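# Swap empty shelf bin for the parts-filled bin

## Task

Lift the empty open bin out of its shelf slot and stand it upright on the table. Then move the open bin that holds parts from the table into that slot. Its open side must face outward and its parts must stay inside. Tilt it if needed to clear the low board overhead. Seat it fully, past the shelf's front lip, without spilling or mixing parts from the neighbouring bins. Finally open the gripper and pull the arm away. Everything must stay in place on its own, without the robot holding it.

## Robot and tools

Robot: one Franka FR3 arm with seven revolute joints and a Robotiq 2F-140 two-finger gripper. There is only one arm, so every row drives that arm and its gripper. Something may occasionally tug a held part or nudge a loose object. Knocking anything off the table fails the job.

Frames: positions in results use the scene frame, in metres. The origin is on the table top directly under the arm base, +z is up, and +y points left when facing along +x. The base itself may be slightly tilted. end_effector_position is the point midway between the closed finger pads. end_effector_quat_wxyz is the hand orientation. In the hand frame the fingers point along +z and close along y. Closed fingertips reach about 33 mm past that point, and open ones about 9 mm. While closing, the tips move roughly 24 mm further out, so keep that clearance above surfaces. Reported hand positions get less accurate at long reach.

execute_actions: arguments are actions (a list with zero or one entry) and an optional pictures boolean, which is on by default.
- An empty list sends nothing and just reports the state.
- A move is {"rows": [...], "steps": n}, with n from 1 to 15 (default 15). Each step lasts 1/30 s. Rows are used one per step, and the final row is repeated if rows run out.
- A wait is {"steps": n} with no rows, n up to 300. It is counted from the previous result, and your reply time counts toward it.
- A refused call moves nothing.

Row layout: a single flat list of 10 numbers, each in [-1, 1]. In order: joint1 (waist), joint2 (shoulder), joint3 (upper arm roll), joint4 (elbow), joint5 (forearm roll), joint6 (wrist pitch), joint7 (wrist roll), then gripper position, gripper force_limit and gripper speed.

The seven joint values are offsets, not poses. They are measured from the joint angles printed in the most recent result that lists them. If no such result exists yet in this scene, they are measured from where the arm is when the action starts. They are never measured from the previous row. A value of 1.0 equals 1.427 rad for joints 1-4, 3.044 rad for joint 5, 2.596 rad for joint 6 and 3.91 rad for joint 7. An all-zero row is therefore not a pause: it pulls the arm back to those reference angles.

Stated joint ranges in rad:
- waist -2.744..2.744
- shoulder -1.784..1.784
- upper arm roll -2.901..2.901
- elbow -3.042..-0.152
- forearm roll -2.807..2.807
- wrist pitch 0.544..4.517
- wrist roll -3.016..3.016

Any target more than 0.018 rad past a stated end is refused. A real end may sit up to 0.018 rad either side of the stated one, and targets beyond it are clipped there. "joint sent to its limit" reports such clipping, possibly from an earlier action. If that line is missing, it does not prove there is room left.

Gripper values are absolute settings, not offsets.
- position: +1 fully open (140 mm); the pads touch near -0.8; -1 closes until something blocks the fingers.
- force_limit: about 14 N at -1, 60 N at 0 and 107 N at +1 on objects up to 40 mm wide.
- speed: gap change of about 30 mm/s at -1, 140 at 0 and 250 at +1.

Motion limits: each step's target stays within a fixed lead of the measured angle. The lead is 0.248 rad for joints 1-4, 0.677 for joint 5, 0.715 for joint 6 and 1.54 for joint 7. All targets are also scaled back if they would put the hand more than 70 mm from where it is. Big moves therefore take several calls. Between calls the arm keeps heading for the last row's target until it nearly stops or a step is HELD.

Result lines:
- Joint positions (rad) and Joint velocities (rad/s) list the joints in the row's order.
- Joint torques are total drive outputs, which are nonzero even in free air.
- External joint torques estimate the push-back from contact, including friction and the weight of a held object. "no reading" means no estimate.
- object_status: 0 moving, 1 blocked while opening, 2 blocked while closing (a grip), 3 at target or pads touching (a thin item might still be held). Close with -1 and confirm a 2.
- To squeeze harder while status is 2, raise force_limit and change position slightly, for example -1 to -0.98.
- position_measured is in counts, not millimetres: 3 is fully open and 230 means the pads are touching.
- "joint command not followed" means the clearance check altered the targets. Mounting blocks and posts count as part of the arm. HELD marks steps where your row was not fully applied.
- MOTOR HOT warns of overheating, which can lead to an OVER-TEMPERATURE FAULT brake stop.

Avoid faults. Reaching a joint's load limit triggers a 10 s stop and the rest of the call is dropped. The limits are 85 N m for joints 1-4 and 11 N m for joints 5-7. The same happens if any outside force on the arm, gripper or held load reaches 85 N; the load's weight counts toward it. Move gently, do not ram the shelf or board, avoid dropping or slamming bins, and keep parts from spilling. Slow, smooth motion with little effort is preferred.

zoom_image: camera is one of cam_head_left, cam_head_right, cam_high, cam_low, cam_wrist. Each image is 672x504. region is [x0, y0, x1, y1] in that camera's pixels, with (0,0) at the top left, no larger than 504x504. It magnifies the latest image.

read_manual: optional section, only "licences". It returns licence texts and does not move anything.

finished_scene: scene is the current scene's integer number. The goal must still hold afterwards. Always reply with a tool call, because a reply without one ends the run.

Each tool is called after "Call:" as name([rows], argument=value, ...), one row to a line, values as JSON.

## Session

Call:
execute_actions(actions=[])

Scene clock: 0.00 s of 8100.00 s.
end_effector_position=(+0.0858, +0.2172, +0.2028) position_measured=3 object_status=3 end_effector_quat_wxyz=(+0.255, +0.961, +0.109, -0.020)
Joint positions: [ 1.353 -0.278  0.042 -2.696 -0.127  1.906 -0.365]
Joint velocities: [ 0.    -0.001  0.    -0.001 -0.001  0.    -0.001]
Joint torques (N m, as the joint torque sensors report them, + toward a larger angle): no reading
External joint torques (N m, as the arm's controller estimates them; a push from outside toward a larger angle lowers the number): no reading

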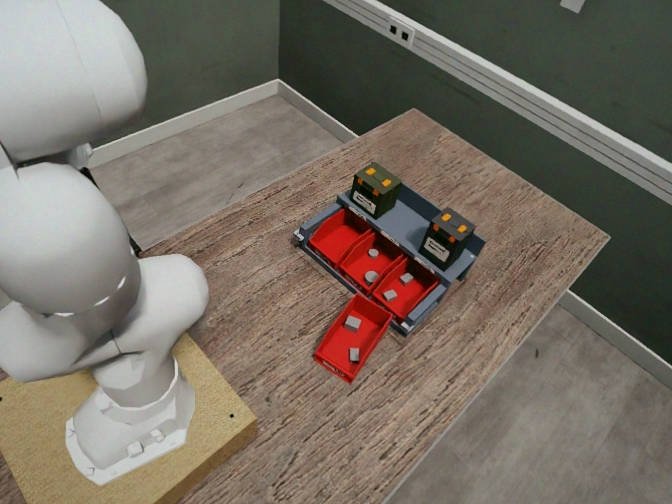

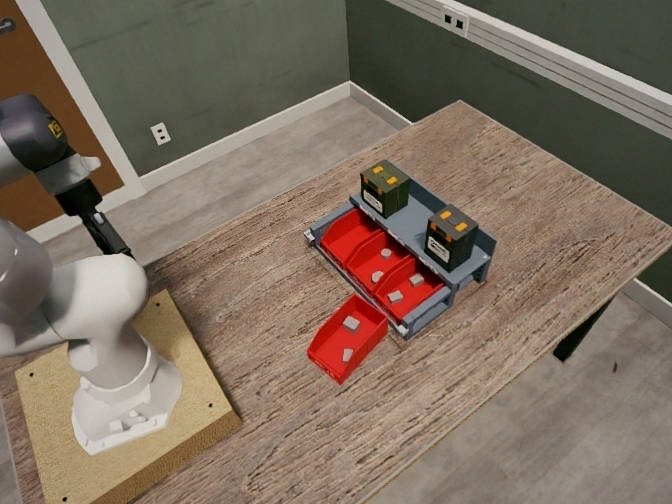

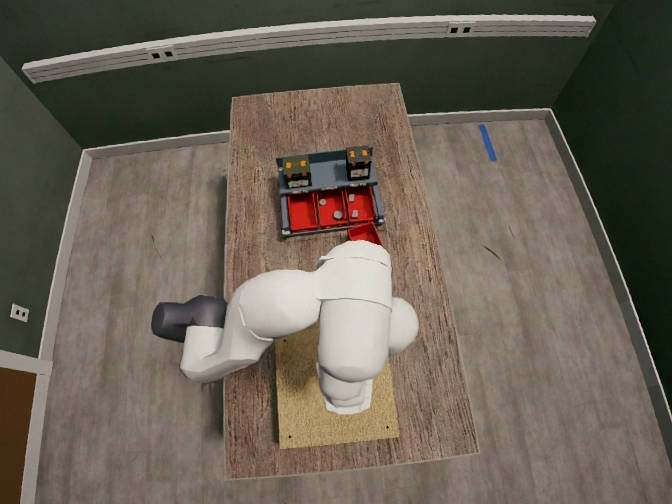

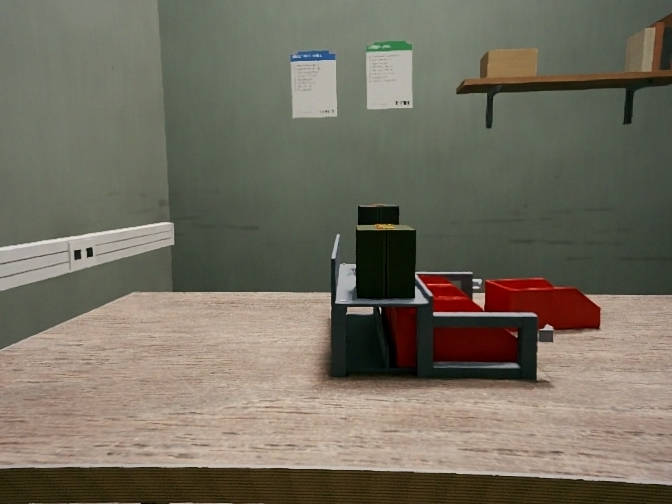

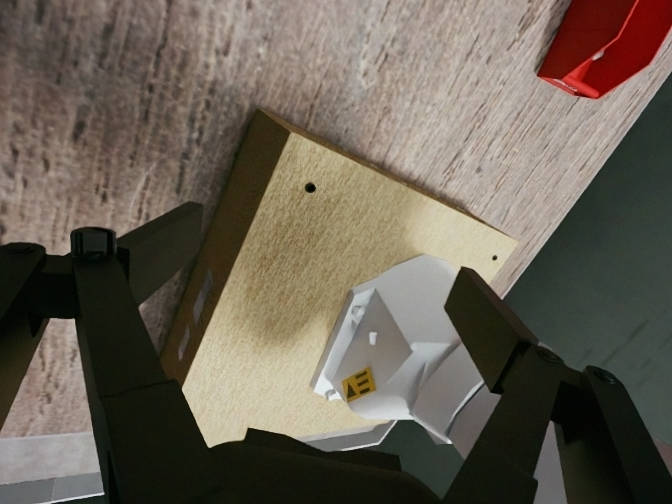

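Call:
execute_actions([
  {"rows":[[-0.878,-0.029,-0.029,0.259,0.042,0.039,-0.283,1,0,0]]},
], pictures=false)

Call:
execute_actions([
  {"steps":40},
])

Call:
zoom_image(camera="cam_head_right", region=[280,140,520,400])

Call:
zoom_image(camera="cam_low", region=[320,200,620,400])

Scene clock: 9.07 s of 8100.00 s.
end_effector_position=(+0.2973, +0.3044, +0.3254) position_measured=3 object_status=3 end_effector_quat_wxyz=(+0.029, +0.995, +0.097, -0.022)
Joint positions: [ 0.843 -0.313  0.011 -2.363 -0.025  1.98  -0.935]
Joint velocities: [-1.368 -0.042 -0.105  0.286  0.098  0.117 -1.052]
Joint torques (N m, as the joint torque sensors report them, + toward a larger angle): [  0.81 -18.84   0.39  22.8    1.43   1.99  -0.51]
External joint torques (N m, as the arm's controller estimates them; a push from outside toward a larger angle lowers the number): [-2.14  0.24 -1.41  2.97  0.68  0.46 -0.52]
Steps of this call (steps 1 to 90: nothing new was sent; then 5.57 s passed at rest; steps 91 to 105: all 15 steps of this action). Readings (joint positions | what the end effector reports):
91: [1.336 -0.277 0.045 -2.683 -0.118 1.907 -0.401] | position_measured=3 object_status=3
92: [1.309 -0.278 0.042 -2.656 -0.108 1.912 -0.442] | position_measured=3 object_status=3
94: [1.252 -0.284 0.034 -2.599 -0.090 1.924 -0.519] | position_measured=3 object_status=3
98: [1.134 -0.296 0.023 -2.488 -0.063 1.945 -0.663] | position_measured=3 object_status=3
105: the state above

Scene clock: 10.40 s of 8100.00 s.
end_effector_position=(+0.4498, +0.0278, +0.3414) position_measured=3 object_status=3 end_effector_quat_wxyz=(-0.003, +1.000, -0.024, -0.008)
Joint positions: [ 0.102 -0.317 -0.001 -2.328 -0.002  2.005 -1.455]
Joint velocities: [-0.001  0.     0.     0.001  0.001  0.001 -0.035]
Joint torques (N m, as the joint torque sensors report them, + toward a larger angle): [ -0.59 -21.4   -0.1   25.55   1.54   2.96  -0.38]
External joint torques (N m, as the arm's controller estimates them; a push from outside toward a larger angle lowers the number): [-0.68 -0.33  0.05  1.43  0.75  0.47 -0.38]
Steps of this call (steps 1 to 40: the robot went on to your last target). Readings (joint positions | what the end effector reports):
1: [0.795 -0.314 0.009 -2.355 -0.022 1.983 -0.969] | position_measured=3 object_status=3
2: [0.746 -0.315 0.008 -2.349 -0.019 1.986 -1.002] | position_measured=3 object_status=3
4: [0.649 -0.316 0.005 -2.340 -0.014 1.991 -1.061] | position_measured=3 object_status=3
8: [0.453 -0.316 0.002 -2.332 -0.009 1.998 -1.157] | position_measured=3 object_status=3
40: the state above

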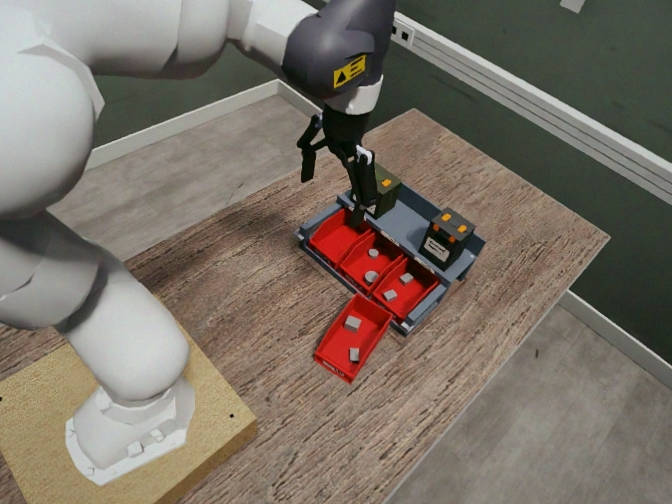

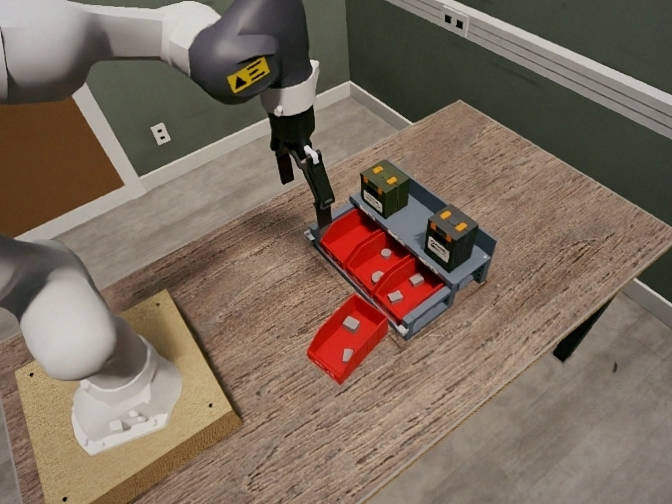

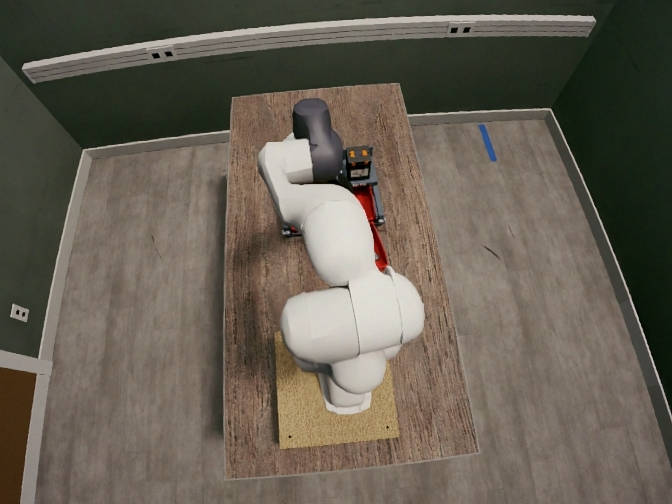

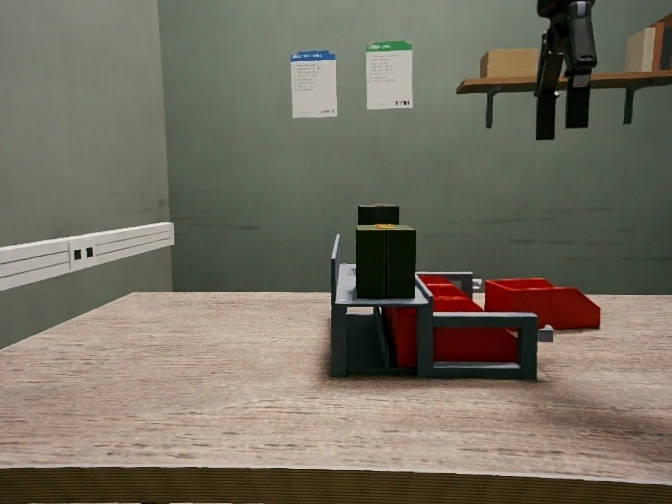

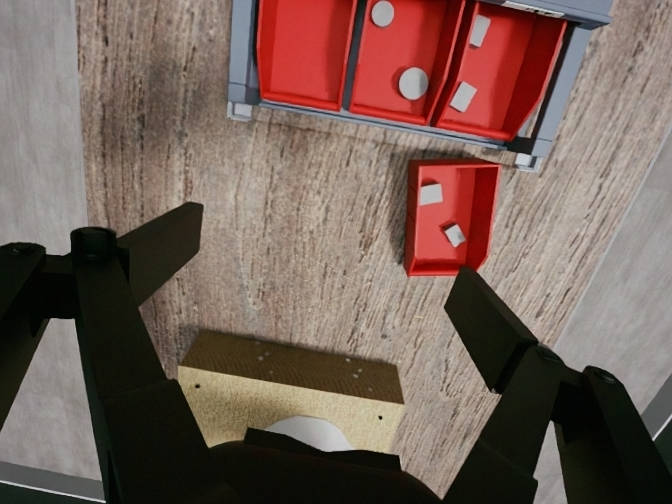

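Region (280, 140, 520, 400) of cam_head_right's 672x504 image, scaled by 1.938, with more detail than that image has; it fills the left 465 columns of this view, and the rest is white.

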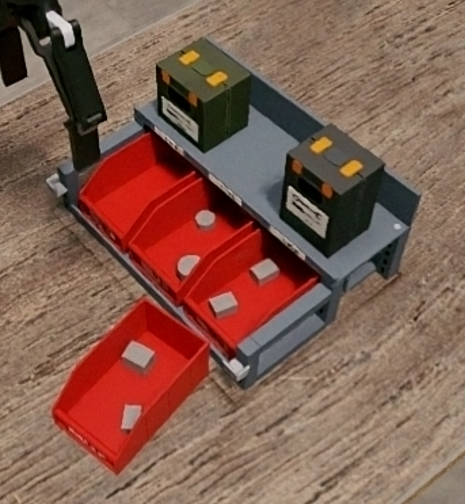

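Region (320, 200, 620, 400) of cam_low's 672x504 image, scaled by 1.680, with more detail than that image has.

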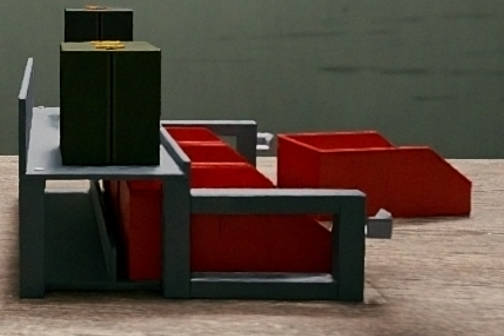

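Call:
execute_actions([
  {"rows":[[0.062,0.402,0,0.038,0,0.203,0.412,-0.1,0,0]]},
], pictures=false)

Call:
execute_actions([
  {"steps":50},
])

Scene clock: 15.50 s of 8100.00 s.
end_effector_position=(+0.5047, +0.0771, +0.1197) position_measured=107 object_status=0 end_effector_quat_wxyz=(+0.022, +0.870, -0.491, -0.034)
Joint positions: [ 0.187  0.246 -0.001 -2.281 -0.002  2.454 -0.388]
Joint velocities: [ 0.022  0.437  0.    -0.053  0.     0.39   1.78 ]
Joint torques (N m, as the joint torque sensors report them, + toward a larger angle): [  0.84 -49.67   0.52  27.83   0.56   4.59   0.61]
External joint torques (N m, as the arm's controller estimates them; a push from outside toward a larger angle lowers the number): [ 1.09  2.41  0.57 -0.42  0.04  0.79  0.63]
Steps of this call (steps 1 to 30: the robot went on to your last target; steps 31 to 90: nothing new was sent; then 1.60 s passed at rest; steps 91 to 105: all 15 steps of this action). Readings (joint positions | what the end effector reports):
91: [0.108 -0.304 -0.004 -2.322 -0.002 2.033 -1.413] | position_measured=3 object_status=0
92: [0.118 -0.276 -0.004 -2.311 -0.002 2.074 -1.343] | position_measured=9 object_status=0
94: [0.138 -0.207 -0.004 -2.297 -0.002 2.154 -1.192] | position_measured=24 object_status=0
98: [0.168 -0.031 -0.002 -2.278 -0.002 2.296 -0.884] | position_measured=54 object_status=0
105: the state above

Scene clock: 17.17 s of 8100.00 s.
end_effector_position=(+0.5278, +0.0813, +0.1204) position_measured=141 object_status=3 end_effector_quat_wxyz=(+0.003, +0.710, -0.704, -0.007)
Joint positions: [ 0.189  0.259 -0.001 -2.276 -0.002  2.53   0.148]
Joint velocities: [-0.     0.002  0.001  0.001 -0.     0.001  0.007]
Joint torques (N m, as the joint torque sensors report them, + toward a larger angle): [  1.97 -35.75   0.49  21.43   0.43   2.96   0.15]
External joint torques (N m, as the arm's controller estimates them; a push from outside toward a larger angle lowers the number): [ 1.63  0.04 -0.02  2.16 -0.01  0.5   0.15]
Steps of this call (steps 1 to 50: the robot went on to your last target). Readings (joint positions | what the end effector reports):
1: [0.188 0.256 -0.001 -2.282 -0.002 2.466 -0.332] | position_measured=115 object_status=0
2: [0.188 0.260 -0.001 -2.282 -0.002 2.477 -0.282] | position_measured=122 object_status=0
4: [0.188 0.261 -0.001 -2.280 -0.002 2.494 -0.197] | position_measured=138 object_status=0
8: [0.188 0.259 -0.001 -2.276 -0.002 2.514 -0.074] | position_measured=141 object_status=0
50: the state above

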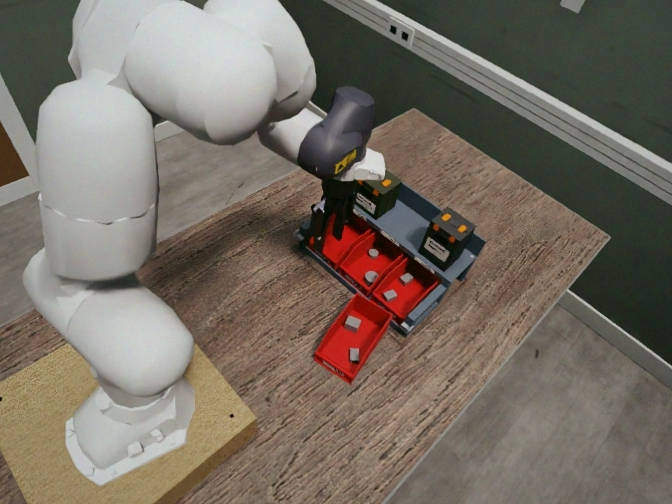

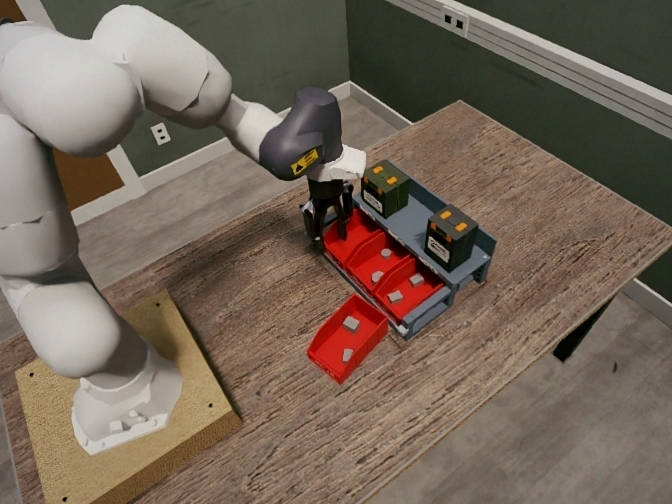

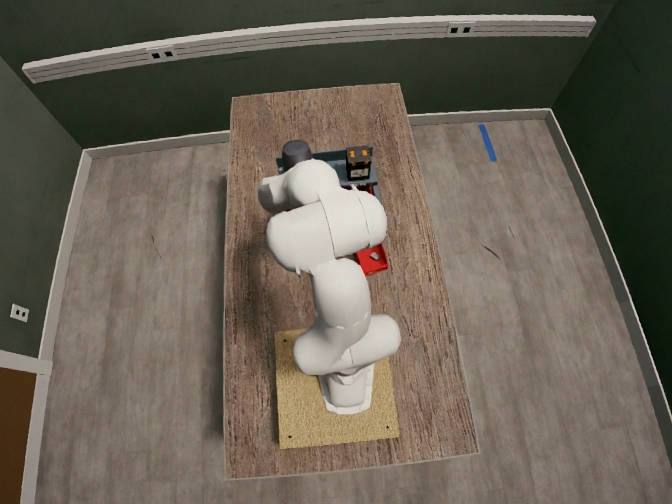

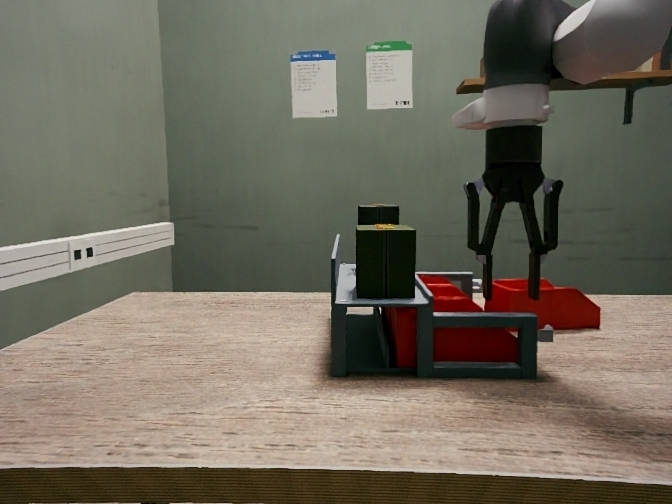

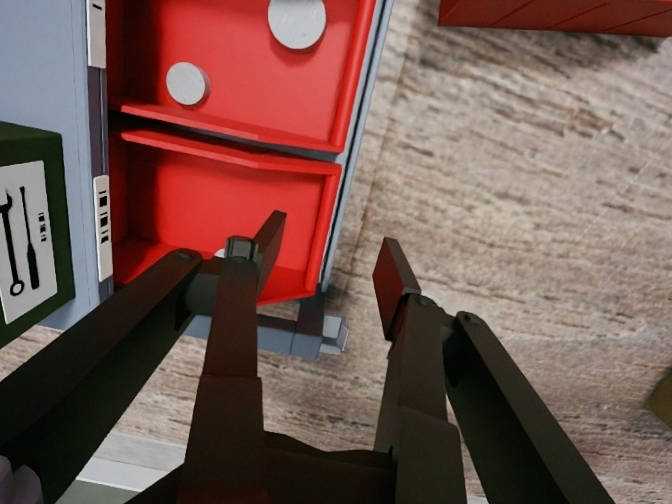

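Call:
execute_actions([
  {"rows":[[0.02,0.08,0,0.017,0,0.035,0.009,-0.1,0,0]]},
], pictures=false)

Call:
execute_actions([
  {"steps":15},
])

Call:
zoom_image(camera="cam_head_left", region=[270,170,430,310])

Call:
zoom_image(camera="cam_low", region=[370,260,610,400])

Scene clock: 21.77 s of 8100.00 s.
end_effector_position=(+0.5273, +0.0970, +0.0740) position_measured=141 object_status=3 end_effector_quat_wxyz=(+0.007, +0.711, -0.703, -0.009)
Joint positions: [ 0.216  0.374 -0.001 -2.254 -0.002  2.613  0.172]
Joint velocities: [ 0.001 -0.001  0.     0.    -0.     0.031  0.017]
Joint torques (N m, as the joint torque sensors report them, + toward a larger angle): [  1.26 -37.25   0.54  19.83   0.34   2.94   0.19]
External joint torques (N m, as the arm's controller estimates them; a push from outside toward a larger angle lowers the number): [ 0.79  0.53 -0.18  2.11 -0.03  0.53  0.19]
Steps of this call (steps 1 to 15: the robot went on to your last target; steps 16 to 90: nothing new was sent; then 1.10 s passed at rest; steps 91 to 105: all 15 steps of this action). Readings (joint positions | what the end effector reports):
91: [0.193 0.272 -0.004 -2.267 -0.002 2.543 0.152] | position_measured=141 object_status=3
92: [0.199 0.298 -0.004 -2.257 -0.002 2.559 0.155] | position_measured=141 object_status=3
94: [0.209 0.343 -0.003 -2.255 -0.002 2.579 0.159] | position_measured=141 object_status=3
98: [0.216 0.373 -0.001 -2.256 -0.002 2.598 0.166] | position_measured=141 object_status=3
105: the state above

Scene clock: 22.27 s of 8100.00 s.
end_effector_position=(+0.5288, +0.0972, +0.0744) position_measured=141 object_status=3 end_effector_quat_wxyz=(+0.005, +0.710, -0.704, -0.008)
Joint positions: [ 0.216  0.374 -0.001 -2.254 -0.002  2.618  0.176]
Joint velocities: [ 0.     0.    -0.    -0.    -0.001  0.002  0.003]
Joint torques (N m, as the joint torque sensors report them, + toward a larger angle): [  0.35 -37.47  -0.68  19.21   0.43   2.94   0.23]
External joint torques (N m, as the arm's controller estimates them; a push from outside toward a larger angle lowers the number): [-0.03  0.18 -1.32  1.52  0.06  0.52  0.23]
Steps of this call (steps 1 to 15: the robot went on to your last target). Readings (joint positions | what the end effector reports):
1: [0.216 0.374 -0.001 -2.254 -0.002 2.614 0.172] | position_measured=141 object_status=3
2: [0.216 0.374 -0.001 -2.254 -0.002 2.615 0.173] | position_measured=141 object_status=3
4: [0.216 0.374 -0.001 -2.254 -0.002 2.616 0.174] | position_measured=141 object_status=3
8: [0.216 0.374 -0.001 -2.254 -0.002 2.617 0.175] | position_measured=141 object_status=3
15: the state above
The arm was judged still, so your last target was given up. Only a new action makes it travel on or press farther. Fingers that are still opening or closing keep moving.

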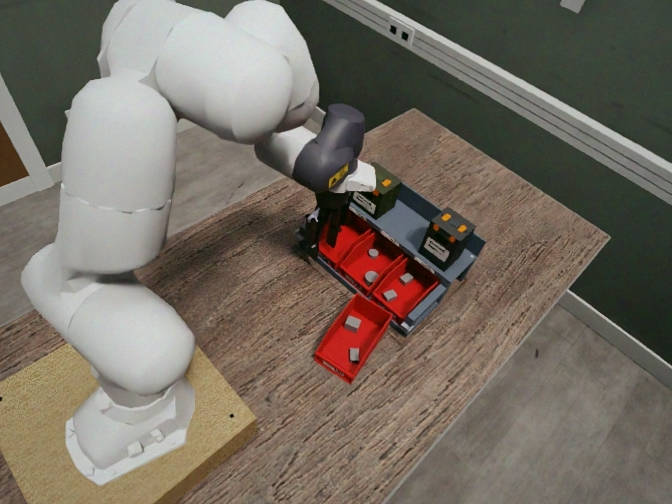

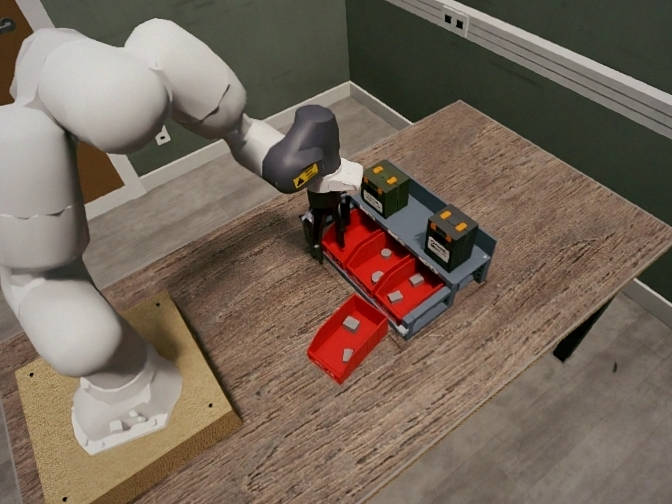

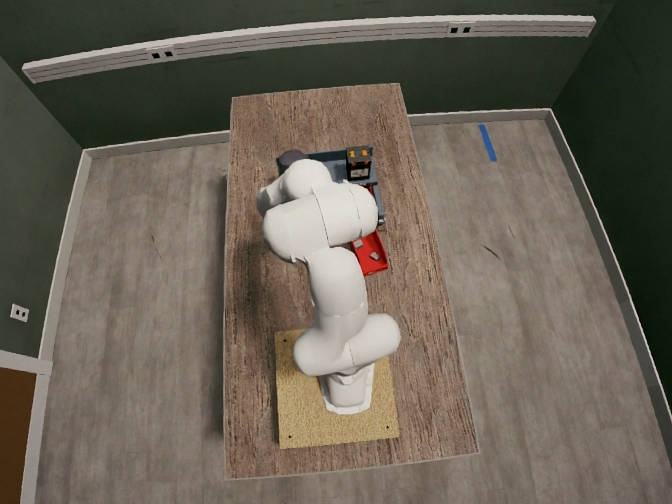

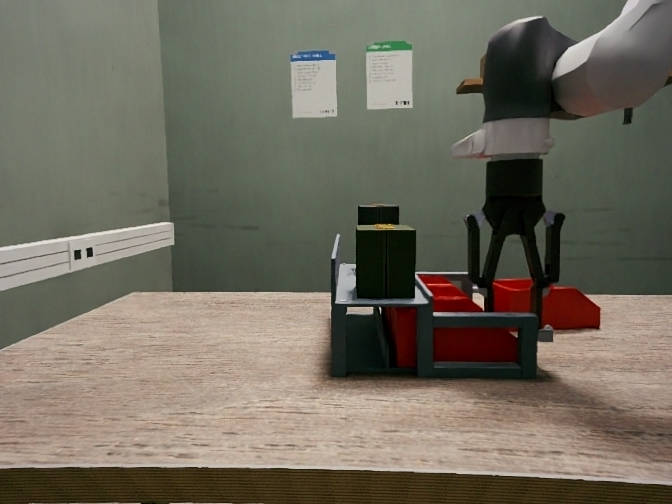

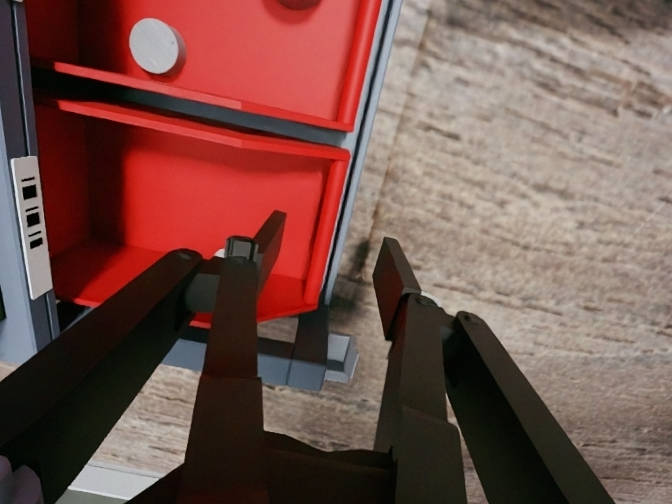

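Region (270, 170, 430, 310) of cam_head_left's 672x504 image, scaled by 3.150, with more detail than that image has; it fills the top 441 rows of this view, and the rest is white.

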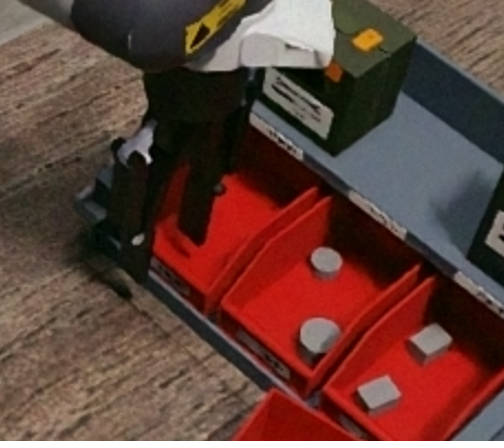

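Region (370, 260, 610, 400) of cam_low's 672x504 image, scaled by 2.100, with more detail than that image has; it fills the top 294 rows of this view, and the rest is white.

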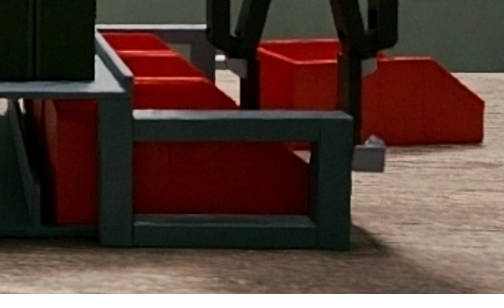

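Call:
execute_actions([
  {"rows":[[-0.004,0.034,0,0.010,0,0.015,0,-0.1,0,0]]},
], pictures=false)

Call:
execute_actions([
  {"rows":[[0,0,0,0,0,0,0,-1,0.5,-0.3]]},
], pictures=false)

Call:
execute_actions([
  {"steps":12},
])

Call:
zoom_image(camera="cam_head_left", region=[270,170,430,310])

Scene clock: 25.00 s of 8100.00 s.
end_effector_position=(+0.5306, +0.0957, +0.0560) position_measured=141 object_status=3 end_effector_quat_wxyz=(+0.005, +0.708, -0.706, -0.008)
Joint positions: [ 0.212  0.421 -0.001 -2.242 -0.002  2.653  0.177]
Joint velocities: [-0.001 -0.001 -0.001  0.    -0.001  0.013  0.   ]
Joint torques (N m, as the joint torque sensors report them, + toward a larger angle): [ -0.98 -36.72   0.24  19.48   0.43   3.    -0.08]
External joint torques (N m, as the arm's controller estimates them; a push from outside toward a larger angle lowers the number): [-1.2   2.   -0.29  2.22  0.07  0.57 -0.08]
Steps of this call (steps 1 to 67: nothing new was sent; steps 68 to 82: all 15 steps of this action). Readings (joint positions | what the end effector reports):
68: [0.216 0.379 -0.001 -2.250 -0.002 2.624 0.177] | position_measured=141 object_status=3
69: [0.215 0.390 -0.001 -2.245 -0.002 2.630 0.177] | position_measured=141 object_status=3
71: [0.213 0.408 -0.001 -2.243 -0.002 2.638 0.177] | position_measured=141 object_status=3
75: [0.212 0.421 -0.001 -2.243 -0.002 2.646 0.177] | position_measured=141 object_status=3
82: the state above

Scene clock: 25.50 s of 8100.00 s.
end_effector_position=(+0.5309, +0.0957, +0.0562) position_measured=220 object_status=0 end_effector_quat_wxyz=(+0.005, +0.708, -0.706, -0.008)
Joint positions: [ 0.212  0.421 -0.001 -2.242 -0.002  2.653  0.177]
Joint velocities: [ 0.    -0.001 -0.001  0.002  0.001 -0.001 -0.   ]
Joint torques (N m, as the joint torque sensors report them, + toward a larger angle): [  0.6  -37.41   0.4   18.35   0.31   2.55  -0.02]
External joint torques (N m, as the arm's controller estimates them; a push from outside toward a larger angle lowers the number): [-0.14  1.33 -0.66  0.99 -0.02  0.08  0.  ]
Steps of this call (steps 1 to 15: all 15 steps of this action). Readings (joint positions | what the end effector reports):
1: [0.212 0.421 -0.001 -2.242 -0.002 2.653 0.177] | position_measured=141 object_status=0
2: [0.212 0.421 -0.001 -2.242 -0.002 2.653 0.177] | position_measured=146 object_status=0
4: [0.212 0.421 -0.001 -2.242 -0.002 2.653 0.177] | position_measured=157 object_status=0
8: [0.212 0.421 -0.001 -2.242 -0.002 2.653 0.177] | position_measured=180 object_status=0
15: the state above

Scene clock: 25.90 s of 8100.00 s.
end_effector_position=(+0.5309, +0.0957, +0.0562) position_measured=222 object_status=2 end_effector_quat_wxyz=(+0.005, +0.708, -0.706, -0.008)
Joint positions: [ 0.212  0.421 -0.001 -2.242 -0.002  2.653  0.177]
Joint velocities: [-0.001 -0.    -0.    -0.    -0.001  0.001  0.   ]
Joint torques (N m, as the joint torque sensors report them, + toward a larger angle): [  0.8  -37.65   0.    18.41   0.31   2.5   -0.04]
External joint torques (N m, as the arm's controller estimates them; a push from outside toward a larger angle lowers the number): [ 0.4   1.01 -0.68  1.17 -0.03  0.07 -0.04]
Steps of this call (steps 1 to 12: the robot went on to your last target). Readings (joint positions | what the end effector reports):
1: [0.212 0.421 -0.001 -2.242 -0.002 2.653 0.177] | position_measured=222 object_status=0
2: [0.212 0.421 -0.001 -2.242 -0.002 2.653 0.177] | position_measured=222 object_status=0
4: [0.212 0.421 -0.001 -2.242 -0.002 2.653 0.177] | position_measured=222 object_status=0
8: [0.212 0.421 -0.001 -2.242 -0.002 2.653 0.177] | position_measured=222 object_status=2
12: the state above

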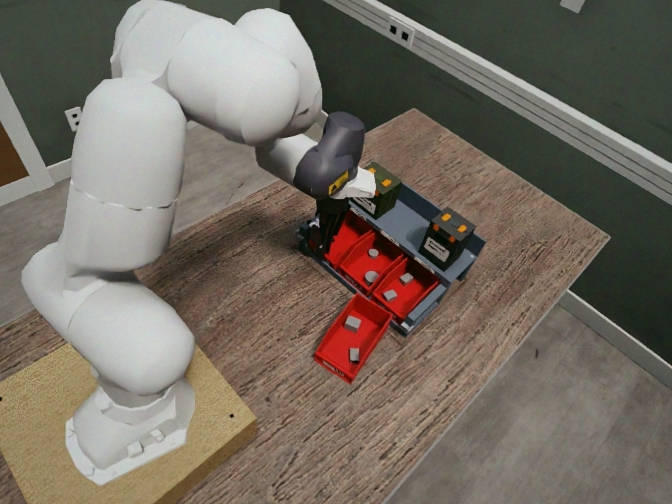

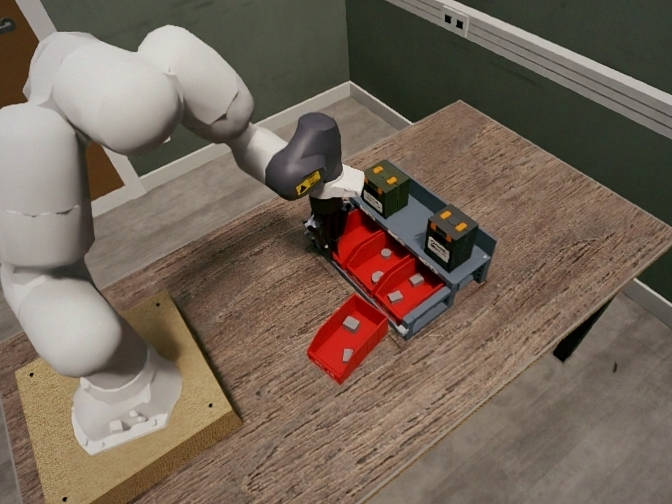

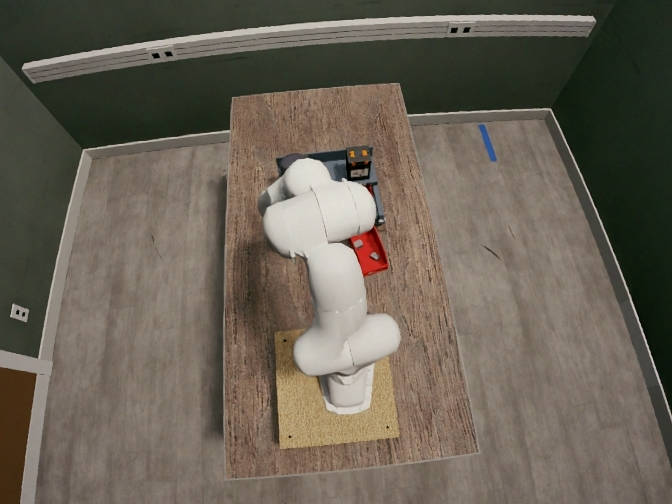

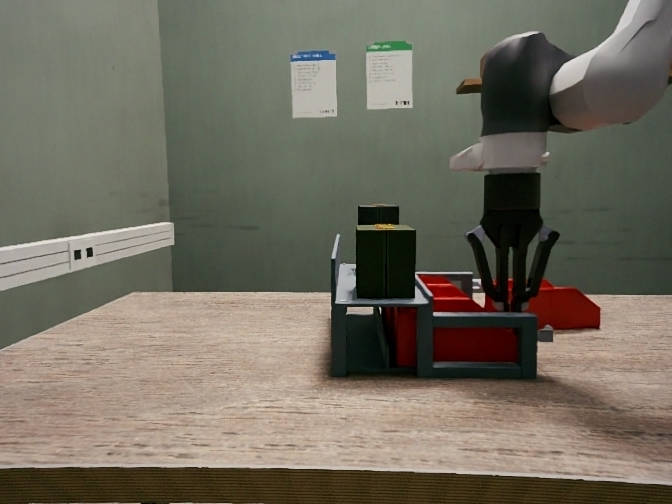

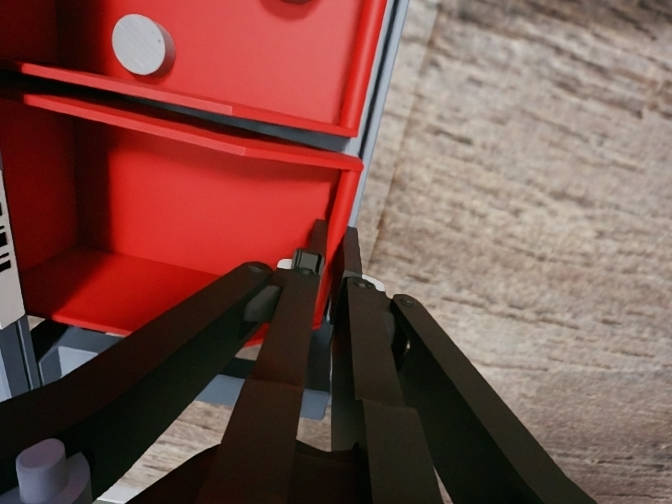

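Region (270, 170, 430, 310) of cam_head_left's 672x504 image, scaled by 3.150, with more detail than that image has; it fills the top 441 rows of this view, and the rest is white.

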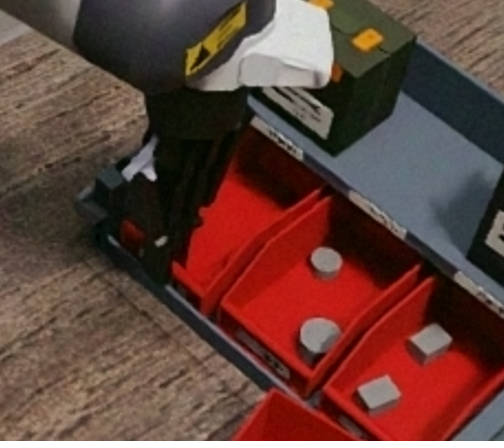

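Call:
execute_actions([
  {"rows":[[0,0.004,0,0.024,0,-0.021,0,-1,0.5,-0.3],[0,0.004,0,0.024,0,-0.021,0,-1,0.5,-0.3],[0,0.004,0,0.024,0,-0.021,0,-1,0.5,-0.3],[0,0.008,0,0.048,0,-0.042,0,-1,0.5,-0.3],[0,0.008,0,0.048,0,-0.042,0,-1,0.5,-0.3],[0,0.008,0,0.048,0,-0.042,0,-1,0.5,-0.3],[0,0.013,0,0.072,0,-0.063,0,-1,0.5,-0.3],[0,0.013,0,0.072,0,-0.063,0,-1,0.5,-0.3],[0,0.013,0,0.072,0,-0.063,0,-1,0.5,-0.3],[0,0.017,0,0.096,0,-0.084,0,-1,0.5,-0.3],[0,0.017,0,0.096,0,-0.084,0,-1,0.5,-0.3],[0,0.017,0,0.096,0,-0.084,0,-1,0.5,-0.3],[0,0.021,0,0.12,0,-0.105,0,-1,0.5,-0.3]]},
], pictures=false)

Call:
execute_actions([
  {"steps":15},
])

Call:
zoom_image(camera="cam_head_left", region=[270,170,430,310])

Call:
zoom_image(camera="cam_low", region=[370,260,610,400])

Scene clock: 32.40 s of 8100.00 s.
end_effector_position=(+0.5463, +0.0981, +0.0779) position_measured=222 object_status=2 end_effector_quat_wxyz=(+0.039, +0.707, -0.705, -0.032)
Joint positions: [ 0.212  0.448 -0.001 -2.09  -0.002  2.445  0.177]
Joint velocities: [-0.     0.02  -0.     0.223  0.001 -0.381  0.001]
Joint torques (N m, as the joint torque sensors report them, + toward a larger angle): [  0.79 -39.02   0.52  20.42   0.42   2.15  -0.03]
External joint torques (N m, as the arm's controller estimates them; a push from outside toward a larger angle lowers the number): [ 0.37  1.21 -0.22  3.34  0.    0.44 -0.04]
Steps of this call (steps 1 to 15: the robot went on to your last target; steps 16 to 90: nothing new was sent; then 3.00 s passed at rest; steps 91 to 105: all 15 steps of this action). Readings (joint positions | what the end effector reports):
91: [0.212 0.422 -0.001 -2.236 -0.002 2.645 0.177] | position_measured=222 object_status=2
92: [0.212 0.424 -0.001 -2.227 -0.002 2.637 0.177] | position_measured=222 object_status=2
94: [0.212 0.427 -0.001 -2.210 -0.002 2.616 0.177] | position_measured=222 object_status=2
98: [0.212 0.434 -0.001 -2.165 -0.002 2.561 0.177] | position_measured=222 object_status=2
105: the state above

Scene clock: 32.90 s of 8100.00 s.
end_effector_position=(+0.5362, +0.0963, +0.0796) position_measured=222 object_status=2 end_effector_quat_wxyz=(+0.058, +0.707, -0.704, -0.045)
Joint positions: [ 0.212  0.449 -0.001 -2.073 -0.002  2.385  0.177]
Joint velocities: [ 0.    -0.    -0.     0.002 -0.002 -0.018 -0.   ]
Joint torques (N m, as the joint torque sensors report them, + toward a larger angle): [ -0.41 -39.39   0.22  21.77   0.47   1.95  -0.06]
External joint torques (N m, as the arm's controller estimates them; a push from outside toward a larger angle lowers the number): [-0.81  1.84 -0.48  2.72  0.01 -0.16 -0.07]
Steps of this call (steps 1 to 15: the robot went on to your last target). Readings (joint positions | what the end effector reports):
1: [0.212 0.448 -0.001 -2.084 -0.002 2.434 0.177] | position_measured=222 object_status=2
2: [0.212 0.448 -0.001 -2.080 -0.002 2.425 0.177] | position_measured=222 object_status=2
4: [0.212 0.448 -0.001 -2.076 -0.002 2.411 0.177] | position_measured=222 object_status=2
8: [0.212 0.449 -0.001 -2.074 -0.002 2.395 0.177] | position_measured=222 object_status=2
15: the state above

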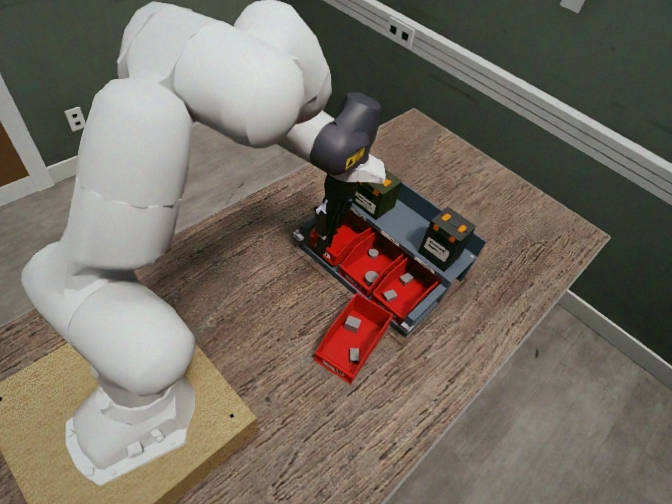

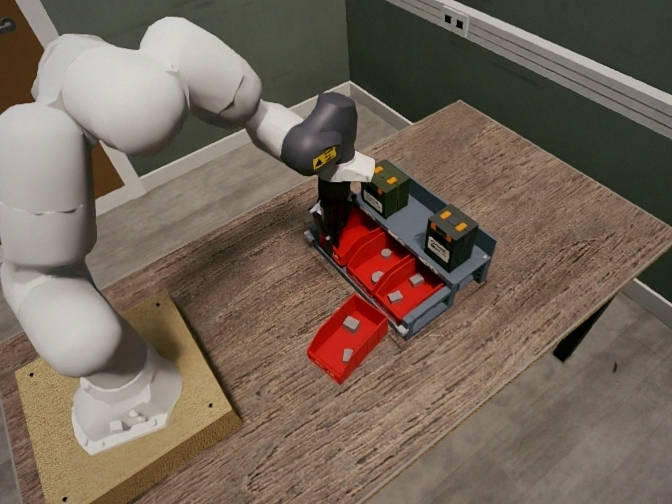

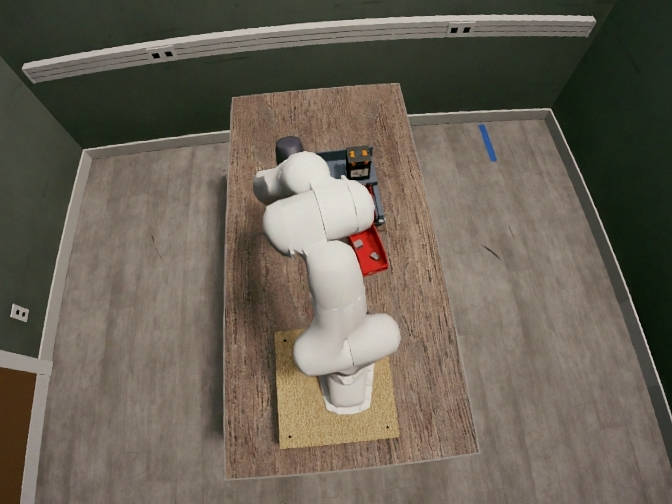

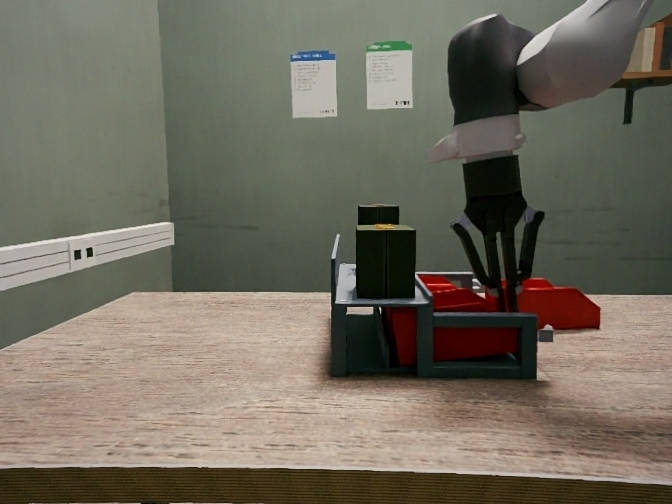

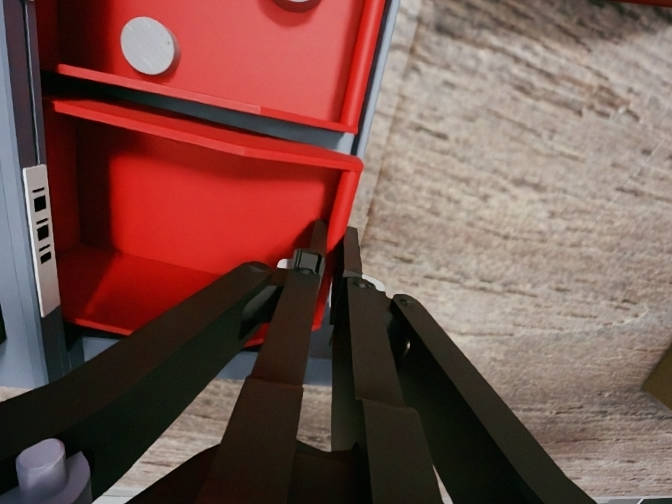

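Region (270, 170, 430, 310) of cam_head_left's 672x504 image, scaled by 3.150, with more detail than that image has; it fills the top 441 rows of this view, and the rest is white.

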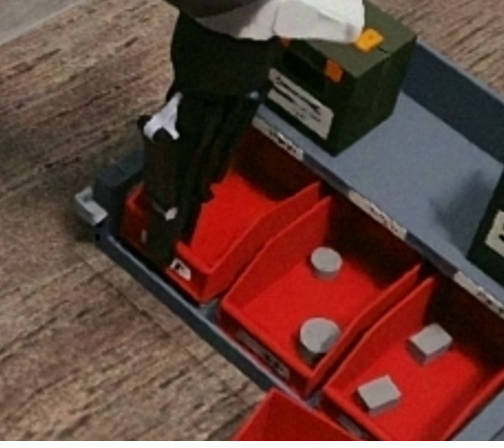

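Region (370, 260, 610, 400) of cam_low's 672x504 image, scaled by 2.100, with more detail than that image has; it fills the top 294 rows of this view, and the rest is white.

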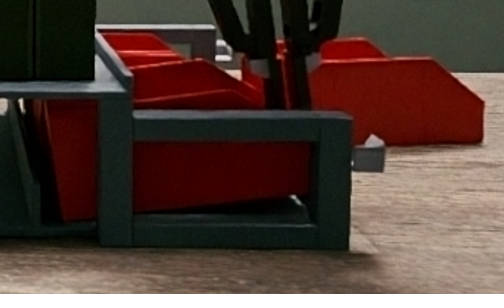

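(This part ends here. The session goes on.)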